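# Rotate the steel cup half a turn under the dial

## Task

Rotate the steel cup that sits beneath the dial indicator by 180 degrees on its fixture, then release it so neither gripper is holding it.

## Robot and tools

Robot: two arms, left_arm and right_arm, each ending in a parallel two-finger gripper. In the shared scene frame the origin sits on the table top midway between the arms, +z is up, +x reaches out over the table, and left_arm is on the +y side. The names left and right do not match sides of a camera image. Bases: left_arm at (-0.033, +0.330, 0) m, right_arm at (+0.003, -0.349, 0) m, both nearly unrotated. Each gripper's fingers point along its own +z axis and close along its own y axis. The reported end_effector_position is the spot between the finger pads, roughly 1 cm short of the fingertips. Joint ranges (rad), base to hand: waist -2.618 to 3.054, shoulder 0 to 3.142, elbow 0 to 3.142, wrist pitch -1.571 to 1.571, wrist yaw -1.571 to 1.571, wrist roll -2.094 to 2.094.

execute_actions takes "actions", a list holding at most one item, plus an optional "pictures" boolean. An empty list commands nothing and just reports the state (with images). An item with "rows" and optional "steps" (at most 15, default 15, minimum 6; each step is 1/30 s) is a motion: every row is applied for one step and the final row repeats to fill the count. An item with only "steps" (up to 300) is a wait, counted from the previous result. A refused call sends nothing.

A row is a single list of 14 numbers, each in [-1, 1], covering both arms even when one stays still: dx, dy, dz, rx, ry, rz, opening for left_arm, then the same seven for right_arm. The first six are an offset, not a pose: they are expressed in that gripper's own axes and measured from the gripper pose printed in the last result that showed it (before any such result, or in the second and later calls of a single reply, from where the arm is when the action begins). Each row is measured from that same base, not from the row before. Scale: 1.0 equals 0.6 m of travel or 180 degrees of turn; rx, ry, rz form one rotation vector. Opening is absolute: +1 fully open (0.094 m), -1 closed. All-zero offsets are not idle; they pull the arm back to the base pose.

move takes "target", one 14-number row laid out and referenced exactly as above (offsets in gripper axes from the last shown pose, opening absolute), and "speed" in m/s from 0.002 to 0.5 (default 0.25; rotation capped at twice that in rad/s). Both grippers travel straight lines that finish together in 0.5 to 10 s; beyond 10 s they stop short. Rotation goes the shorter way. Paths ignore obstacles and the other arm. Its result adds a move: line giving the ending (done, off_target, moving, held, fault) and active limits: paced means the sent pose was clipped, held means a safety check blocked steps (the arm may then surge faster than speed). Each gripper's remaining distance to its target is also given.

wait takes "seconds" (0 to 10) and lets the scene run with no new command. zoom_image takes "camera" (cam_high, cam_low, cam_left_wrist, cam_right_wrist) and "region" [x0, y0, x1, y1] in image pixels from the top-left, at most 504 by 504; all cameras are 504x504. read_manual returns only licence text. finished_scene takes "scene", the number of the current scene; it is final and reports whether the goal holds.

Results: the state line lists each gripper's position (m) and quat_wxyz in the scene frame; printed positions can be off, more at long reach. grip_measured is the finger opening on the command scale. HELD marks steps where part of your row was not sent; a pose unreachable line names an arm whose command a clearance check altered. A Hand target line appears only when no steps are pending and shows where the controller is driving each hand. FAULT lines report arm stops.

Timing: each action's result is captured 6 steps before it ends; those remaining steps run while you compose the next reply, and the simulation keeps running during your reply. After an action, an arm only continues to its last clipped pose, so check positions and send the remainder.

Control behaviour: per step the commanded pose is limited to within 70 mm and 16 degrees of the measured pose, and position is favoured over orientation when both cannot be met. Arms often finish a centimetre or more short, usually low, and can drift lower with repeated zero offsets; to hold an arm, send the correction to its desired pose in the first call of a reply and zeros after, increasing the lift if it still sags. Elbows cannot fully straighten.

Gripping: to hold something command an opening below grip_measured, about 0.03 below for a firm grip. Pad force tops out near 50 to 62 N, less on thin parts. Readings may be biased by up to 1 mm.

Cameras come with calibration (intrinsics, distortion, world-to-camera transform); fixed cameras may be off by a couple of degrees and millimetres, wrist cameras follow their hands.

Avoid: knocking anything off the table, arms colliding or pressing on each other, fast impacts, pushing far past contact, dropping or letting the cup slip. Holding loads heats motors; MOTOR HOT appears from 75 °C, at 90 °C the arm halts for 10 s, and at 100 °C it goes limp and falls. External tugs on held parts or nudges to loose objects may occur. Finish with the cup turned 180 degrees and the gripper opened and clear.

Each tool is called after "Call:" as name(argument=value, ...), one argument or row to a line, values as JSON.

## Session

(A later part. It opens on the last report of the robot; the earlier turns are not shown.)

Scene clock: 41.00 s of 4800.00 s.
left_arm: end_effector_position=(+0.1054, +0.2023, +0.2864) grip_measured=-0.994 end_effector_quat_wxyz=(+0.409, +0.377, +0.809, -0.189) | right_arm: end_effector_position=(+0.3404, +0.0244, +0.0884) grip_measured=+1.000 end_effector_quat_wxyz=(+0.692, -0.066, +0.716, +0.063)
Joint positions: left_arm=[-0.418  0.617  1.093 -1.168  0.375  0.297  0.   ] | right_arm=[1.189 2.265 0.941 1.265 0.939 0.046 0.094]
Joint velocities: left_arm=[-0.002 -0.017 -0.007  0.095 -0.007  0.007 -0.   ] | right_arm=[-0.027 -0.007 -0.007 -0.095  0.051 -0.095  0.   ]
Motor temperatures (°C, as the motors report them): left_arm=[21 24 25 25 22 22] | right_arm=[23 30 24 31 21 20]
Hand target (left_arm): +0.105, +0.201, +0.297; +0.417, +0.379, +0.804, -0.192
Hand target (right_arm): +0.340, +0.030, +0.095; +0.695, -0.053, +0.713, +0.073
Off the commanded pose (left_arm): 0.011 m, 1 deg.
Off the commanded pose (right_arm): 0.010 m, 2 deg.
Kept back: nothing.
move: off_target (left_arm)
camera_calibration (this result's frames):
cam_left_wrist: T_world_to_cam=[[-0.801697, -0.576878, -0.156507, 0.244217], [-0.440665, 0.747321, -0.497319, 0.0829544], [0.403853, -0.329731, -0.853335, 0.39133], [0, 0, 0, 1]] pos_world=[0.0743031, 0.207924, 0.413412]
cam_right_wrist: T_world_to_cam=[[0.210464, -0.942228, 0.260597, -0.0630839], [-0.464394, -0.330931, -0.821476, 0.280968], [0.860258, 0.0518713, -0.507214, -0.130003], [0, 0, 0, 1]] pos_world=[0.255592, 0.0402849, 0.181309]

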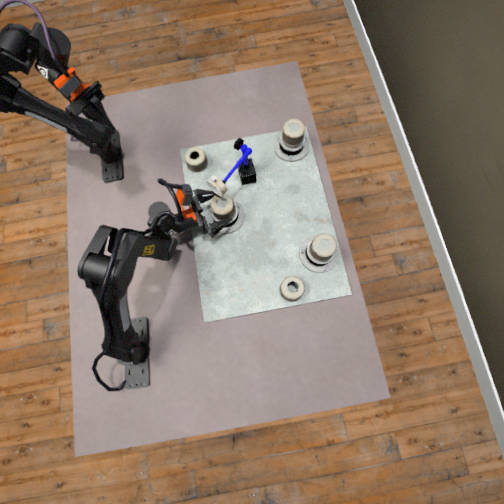

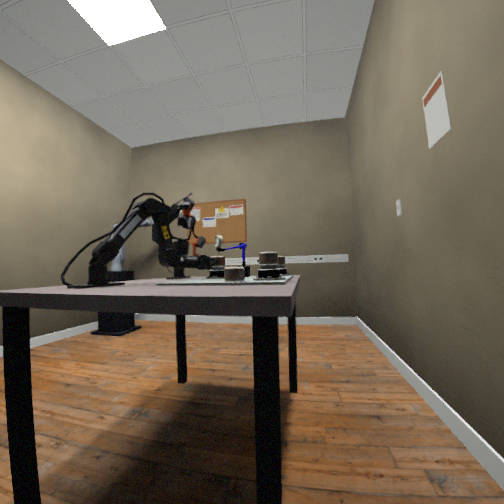

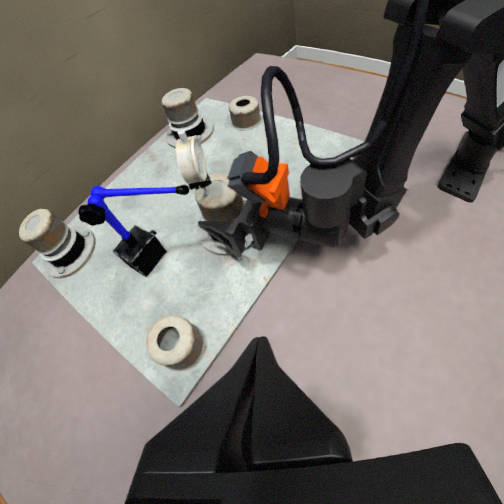

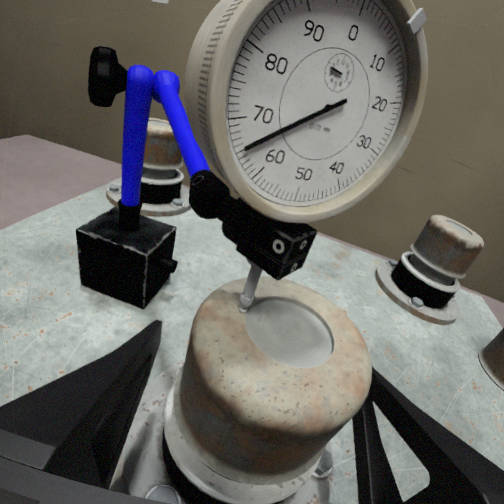

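Call:
execute_actions(
  actions=[
    {"rows": [[-0.0155,-0.0011,-0.0098,0.0011,-0.0056,0.0025,-1,-0.01105,0.0080,0.0007,0.0026,-0.0036,0.0101,0.86],[-0.0155,-0.0011,-0.0098,0.0011,-0.0056,0.0025,-1,-0.01105,0.0068,0.0007,0.0040,-0.0036,0.0101,0.74],[-0.0155,-0.0011,-0.0098,0.0011,-0.0056,0.0025,-1,-0.01105,0.0055,0.0007,0.0053,-0.0036,0.0101,0.65],[-0.0155,-0.0011,-0.0098,0.0011,-0.0056,0.0025,-1,-0.01105,0.0055,0.0007,0.0053,-0.0036,0.0101,0.595],[-0.0155,-0.0011,-0.0098,0.0011,-0.0056,0.0025,-1,-0.01105,0.0055,0.0007,0.0053,-0.0036,0.0101,0.555],[-0.0155,-0.0011,-0.0098,0.0011,-0.0056,0.0025,-1,-0.01105,0.0055,0.0007,0.0053,-0.0036,0.0101,0.53],[-0.0155,-0.0011,-0.0098,0.0011,-0.0056,0.0025,-1,-0.01105,0.0055,0.0007,0.0053,-0.0036,0.0101,0.51],[-0.0155,-0.0011,-0.0098,0.0011,-0.0056,0.0025,-1,-0.01105,0.0055,0.0007,0.0053,-0.0036,0.0101,0.492],[-0.0155,-0.0011,-0.0098,0.0011,-0.0056,0.0025,-1,-0.01105,0.0055,0.0007,0.0053,-0.0036,0.0101,0.476],[-0.0155,-0.0011,-0.0098,0.0011,-0.0056,0.0025,-1,-0.01105,0.0055,0.0007,0.0053,-0.0036,0.0101,0.462],[-0.0155,-0.0011,-0.0098,0.0011,-0.0056,0.0025,-1,-0.01105,0.0055,0.0007,0.0053,-0.0036,0.0101,0.45],[-0.0155,-0.0011,-0.0098,0.0011,-0.0056,0.0025,-1,-0.01105,0.0055,0.0007,0.0053,-0.0036,0.0101,0.448]], "steps": 12},
  ],
)

Call:
move(
  target=[-0.0155, -0.0011, -0.0098, 0.0011, -0.0056, 0.0025, -1, -0.0135, 0.0076, 0.0044, -0.4911, -0.0085, -0.0205, 0.448],
  speed=0.4,
)

Call:
zoom_image(
  camera="cam_right_wrist",
  region=[150, 250, 400, 500],
)

Scene clock: 47.57 s of 4800.00 s.
left_arm: end_effector_position=(+0.1054, +0.2023, +0.2864) grip_measured=-0.994 end_effector_quat_wxyz=(+0.409, +0.377, +0.809, -0.189) | right_arm: end_effector_position=(+0.3408, +0.0226, +0.0880) grip_measured=+0.546 end_effector_quat_wxyz=(+0.692, -0.062, +0.717, +0.060)
Joint positions: left_arm=[-0.418  0.617  1.093 -1.168  0.375  0.298  0.   ] | right_arm=[1.189 2.265 0.941 1.262 0.949 0.049 0.073]
Joint velocities: left_arm=[-0.007  0.002 -0.002 -0.007  0.037  0.007 -0.001] | right_arm=[-0.002 -0.007  0.002  0.022  0.007  0.007 -0.028]
Motor temperatures (°C, as the motors report them): left_arm=[21 24 25 25 22 22] | right_arm=[23 30 24 30 21 20]
Steps of this call (steps 1 to 90: nothing new was sent; then 3.37 s passed at rest; steps 91 to 96: the first 6 steps of this action). Readings (end_effector_position):
91: left_arm (+0.1054, +0.2023, +0.2864) | right_arm (+0.3405, +0.0239, +0.0881)
92: left_arm (+0.1054, +0.2023, +0.2864) | right_arm (+0.3406, +0.0237, +0.0881)
94: left_arm (+0.1054, +0.2023, +0.2864) | right_arm (+0.3407, +0.0231, +0.0880)
96: the state above

Scene clock: 50.37 s of 4800.00 s.
left_arm: end_effector_position=(+0.1054, +0.2023, +0.2864) grip_measured=-0.994 end_effector_quat_wxyz=(+0.409, +0.378, +0.809, -0.189) | right_arm: end_effector_position=(+0.3395, +0.0275, +0.0878) grip_measured=+0.473 end_effector_quat_wxyz=(-0.459, +0.547, -0.465, -0.524)
Joint positions: left_arm=[-0.418  0.617  1.093 -1.168  0.375  0.298  0.   ] | right_arm=[ 0.567  2.338  1.118  1.135 -1.214 -0.095  0.069]
Joint velocities: left_arm=[-0.017 -0.002 -0.007  0.081 -0.007  0.007  0.   ] | right_arm=[-0.012 -0.022  0.022 -0.007 -0.022  0.051 -0.   ]
Motor temperatures (°C, as the motors report them): left_arm=[21 24 25 26 22 22] | right_arm=[23 30 24 31 21 20]
Hand target (left_arm): +0.105, +0.201, +0.297; +0.417, +0.379, +0.803, -0.192
Hand target (right_arm): +0.346, +0.029, +0.095; -0.463, +0.547, -0.462, -0.522
Off your previous action's commanded pose (left_arm): 0.011 m, 1 deg at its last step (step 6 of this call).
Off your previous action's commanded pose (right_arm): 0.009 m, 2 deg at its last step (step 6 of this call).
Off the commanded pose (left_arm): 0.011 m, 1 deg.
Off the commanded pose (right_arm): 0.009 m, 1 deg.
Kept back: nothing.
move: off_target (left_arm)
camera_calibration (this result's frames):
cam_left_wrist: T_world_to_cam=[[-0.802071, -0.576027, -0.157717, 0.244431], [-0.439521, 0.748114, -0.497139, 0.0826222], [0.404356, -0.329421, -0.853216, 0.39118], [0, 0, 0, 1]] pos_world=[0.074189, 0.207851, 0.413387]
cam_right_wrist: T_world_to_cam=[[0.945823, 0.173907, 0.274179, -0.341369], [0.324395, -0.470668, -0.820512, 0.0170292], [-0.0136456, 0.865001, -0.501584, 0.144143], [0, 0, 0, 1]] pos_world=[0.319318, -0.057302, 0.179869]

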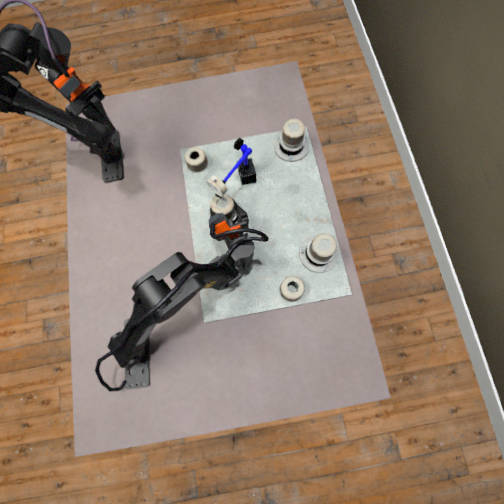

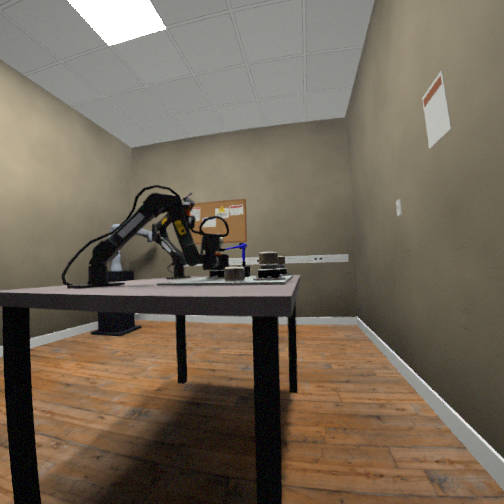

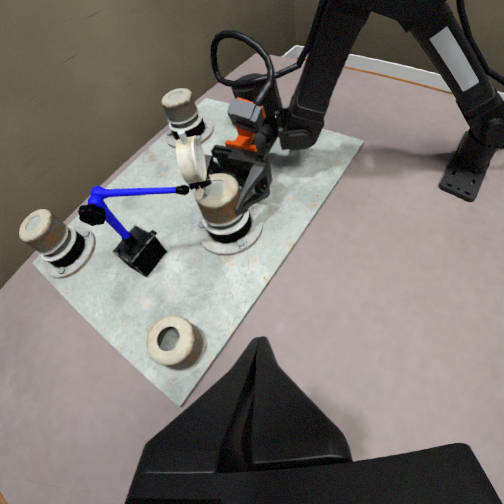

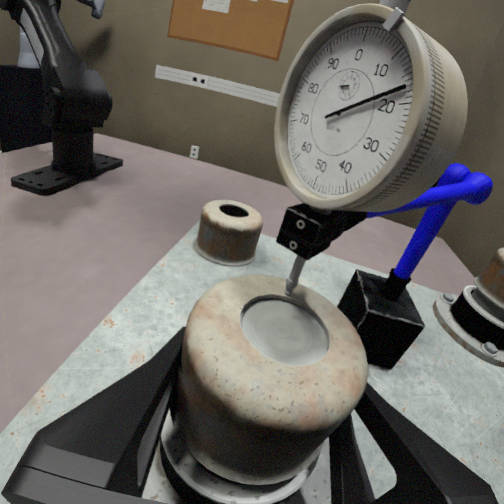

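Region (150, 250, 400, 500) of cam_right_wrist's 504x504 image, scaled by 2.016, with more detail than that image has.

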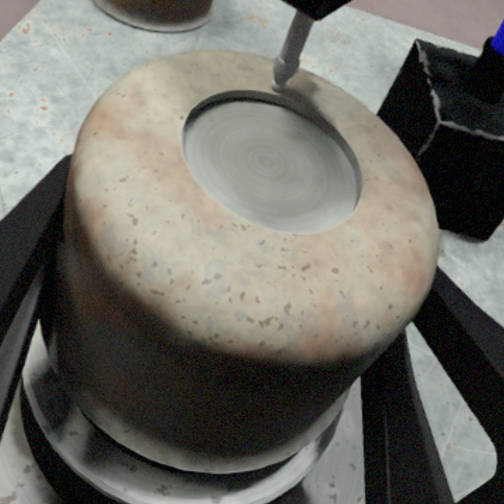

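Call:
zoom_image(
  camera="cam_right_wrist",
  region=[230, 290, 380, 440],
)

Region (230, 290, 380, 440) of cam_right_wrist's 504x504 image, scaled by 3.360, with more detail than that image has.

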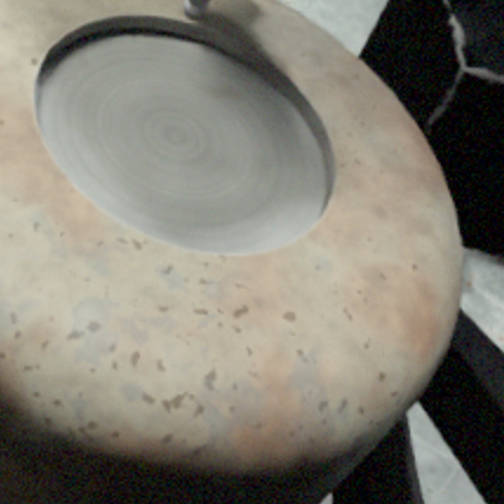

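Call:
execute_actions(
  actions=[
    {"rows": [[-0.0155,-0.0011,-0.0098,0.0011,-0.0056,0.0025,-1,-0.0119,-0.0113,0.0005,0.001,-0.0014,-0.003,0.62],[-0.0155,-0.0011,-0.0098,0.0011,-0.0056,0.0025,-1,-0.0119,-0.0113,0.0005,0.001,-0.0014,-0.003,0.82],[-0.0155,-0.0011,-0.0098,0.0011,-0.0056,0.0025,-1,-0.0119,-0.0113,0.0005,0.001,-0.0014,-0.003,1],[-0.0155,-0.0011,-0.0098,0.0011,-0.0056,0.0025,-1,-0.012,-0.0113,-0.0011,0.001,-0.0014,-0.003,1],[-0.0155,-0.0011,-0.0098,0.0011,-0.0056,0.0025,-1,-0.0123,-0.0113,-0.0051,0.001,-0.0014,-0.003,1],[-0.0155,-0.0011,-0.0098,0.0011,-0.0056,0.0025,-1,-0.0128,-0.0113,-0.0115,0.001,-0.0014,-0.003,1],[-0.0155,-0.0011,-0.0098,0.0011,-0.0056,0.0025,-1,-0.0135,-0.0113,-0.0203,0.001,-0.0014,-0.003,1],[-0.0155,-0.0011,-0.0098,0.0011,-0.0056,0.0025,-1,-0.0142,-0.0113,-0.0307,0.001,-0.0014,-0.003,1],[-0.0155,-0.0011,-0.0098,0.0011,-0.0056,0.0025,-1,-0.015,-0.0113,-0.0411,0.001,-0.0014,-0.003,1],[-0.0155,-0.0011,-0.0098,0.0011,-0.0056,0.0025,-1,-0.0158,-0.0113,-0.0515,0.001,-0.0014,-0.003,1],[-0.0155,-0.0011,-0.0098,0.0011,-0.0056,0.0025,-1,-0.0165,-0.0113,-0.0611,0.001,-0.0014,-0.003,1],[-0.0155,-0.0011,-0.0098,0.0011,-0.0056,0.0025,-1,-0.0171,-0.0113,-0.0691,0.001,-0.0014,-0.003,1],[-0.0155,-0.0011,-0.0098,0.0011,-0.0056,0.0025,-1,-0.0175,-0.0113,-0.0747,0.001,-0.0014,-0.003,1],[-0.0155,-0.0011,-0.0098,0.0011,-0.0056,0.0025,-1,-0.0178,-0.0113,-0.0779,0.001,-0.0014,-0.003,1],[-0.0155,-0.0011,-0.0098,0.0011,-0.0056,0.0025,-1,-0.0179,-0.0113,-0.0795,0.001,-0.0014,-0.003,1]], "steps": 15},
  ],
)

Call:
execute_actions(
  actions=[
    {"steps": 16},
  ],
  pictures=true,
)

Scene clock: 56.93 s of 4800.00 s.
left_arm: end_effector_position=(+0.1054, +0.2023, +0.2864) grip_measured=-0.994 end_effector_quat_wxyz=(+0.409, +0.378, +0.809, -0.189) | right_arm: end_effector_position=(+0.3421, +0.0223, +0.0876) grip_measured=+1.000 end_effector_quat_wxyz=(-0.458, +0.547, -0.465, -0.525)
Joint positions: left_arm=[-0.418  0.617  1.093 -1.168  0.375  0.299  0.   ] | right_arm=[ 0.553  2.338  1.119  1.129 -1.231 -0.097  0.094]
Joint velocities: left_arm=[-0.012 -0.002 -0.017 -0.037  0.007 -0.007 -0.001] | right_arm=[-0.237 -0.007  0.012 -0.037 -0.256  0.037  0.   ]
Motor temperatures (°C, as the motors report them): left_arm=[21 24 25 26 22 22] | right_arm=[23 31 24 30 21 20]
Steps of this call (steps 1 to 90: nothing new was sent; then 3.27 s passed at rest; steps 91 to 99: the first 9 steps of this action). Readings (end_effector_position):
91: left_arm (+0.1054, +0.2023, +0.2864) | right_arm (+0.3396, +0.0275, +0.0877)
92: left_arm (+0.1054, +0.2023, +0.2864) | right_arm (+0.3395, +0.0275, +0.0876)
94: left_arm (+0.1054, +0.2023, +0.2864) | right_arm (+0.3395, +0.0275, +0.0875)
98: left_arm (+0.1054, +0.2023, +0.2864) | right_arm (+0.3406, +0.0249, +0.0875)
99: the state above

Scene clock: 57.47 s of 4800.00 s.
left_arm: end_effector_position=(+0.1054, +0.2023, +0.2864) grip_measured=-0.994 end_effector_quat_wxyz=(+0.409, +0.378, +0.809, -0.189) | right_arm: end_effector_position=(+0.3590, -0.0181, +0.0886) grip_measured=+1.000 end_effector_quat_wxyz=(-0.463, +0.539, -0.474, -0.521)
Joint positions: left_arm=[-0.418  0.617  1.093 -1.168  0.375  0.299  0.   ] | right_arm=[ 0.449  2.318  1.09   1.117 -1.309 -0.112  0.094]
Joint velocities: left_arm=[-0.007 -0.017 -0.002 -0.007 -0.007  0.007 -0.   ] | right_arm=[ 0.007 -0.017 -0.012 -0.037 -0.037 -0.11   0.   ]
Motor temperatures (°C, as the motors report them): left_arm=[21 24 25 26 22 22] | right_arm=[23 31 24 30 21 20]
Hand target (left_arm): +0.105, +0.201, +0.297; +0.417, +0.380, +0.803, -0.192
Hand target (right_arm): +0.354, -0.018, +0.099; -0.464, +0.546, -0.462, -0.522
Off the commanded pose (left_arm): 0.011 m, 1 deg.
Off the commanded pose (right_arm): 0.013 m, 2 deg.
Kept back: nothing.
Steps of this call (steps 1 to 6: the last 6 steps of your previous action; steps 7 to 16: nothing new was sent). Readings (end_effector_position):
1: left_arm (+0.1054, +0.2023, +0.2864) | right_arm (+0.3445, +0.0183, +0.0874)
2: left_arm (+0.1054, +0.2023, +0.2864) | right_arm (+0.3471, +0.0134, +0.0872)
4: left_arm (+0.1054, +0.2023, +0.2864) | right_arm (+0.3527, +0.0010, +0.0864)
8: left_arm (+0.1054, +0.2023, +0.2864) | right_arm (+0.3610, -0.0167, +0.0870)
16: the state above
camera_calibration (this result's frames):
cam_left_wrist: T_world_to_cam=[[-0.802257, -0.575602, -0.158321, 0.244538], [-0.438949, 0.748509, -0.497049, 0.082456], [0.404607, -0.329266, -0.853157, 0.391106], [0, 0, 0, 1]] pos_world=[0.074132, 0.207815, 0.413375]
cam_right_wrist: T_world_to_cam=[[0.952338, 0.152374, 0.264262, -0.353997], [0.305043, -0.47825, -0.823545, -0.00305442], [0.000896549, 0.864904, -0.501936, 0.179121], [0, 0, 0, 1]] pos_world=[0.337896, -0.102443, 0.180939]

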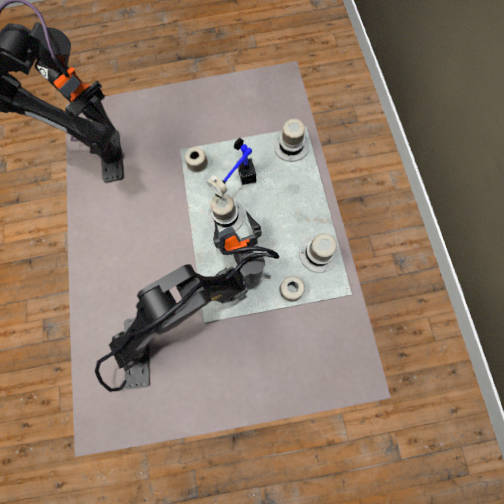

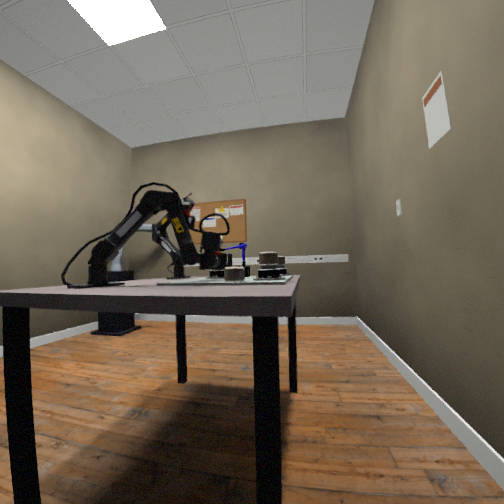

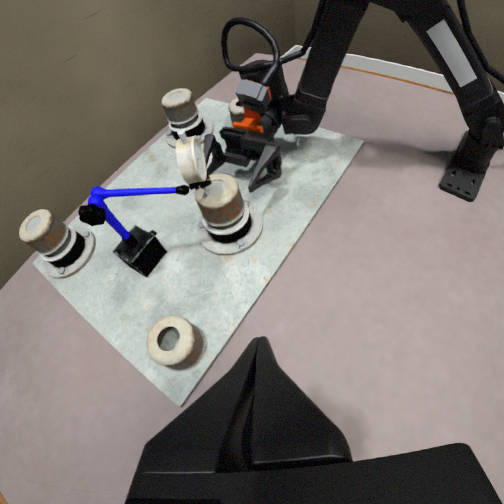

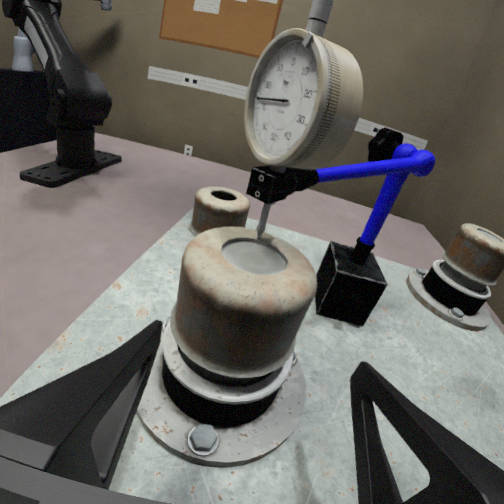

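Call:
zoom_image(
  camera="cam_right_wrist",
  region=[160, 210, 330, 380],
)

Region (160, 210, 330, 380) of cam_right_wrist's 504x504 image, scaled by 2.965, with more detail than that image has.

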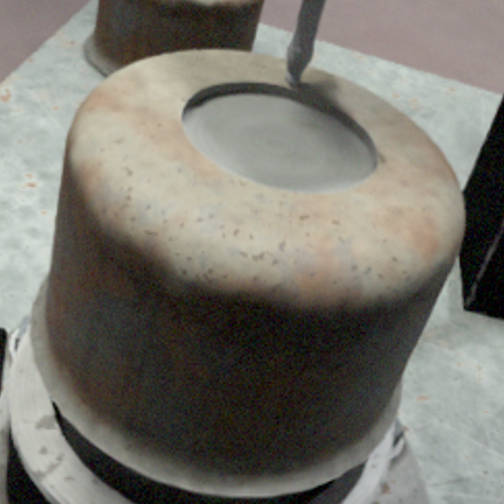

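The cup is still seated on its fixture. Its markings haven't shifted since I let go, and the two turns add up to about 180°.

Call:
finished_scene(
  scene=2,
)

The scene is finished: the task was done.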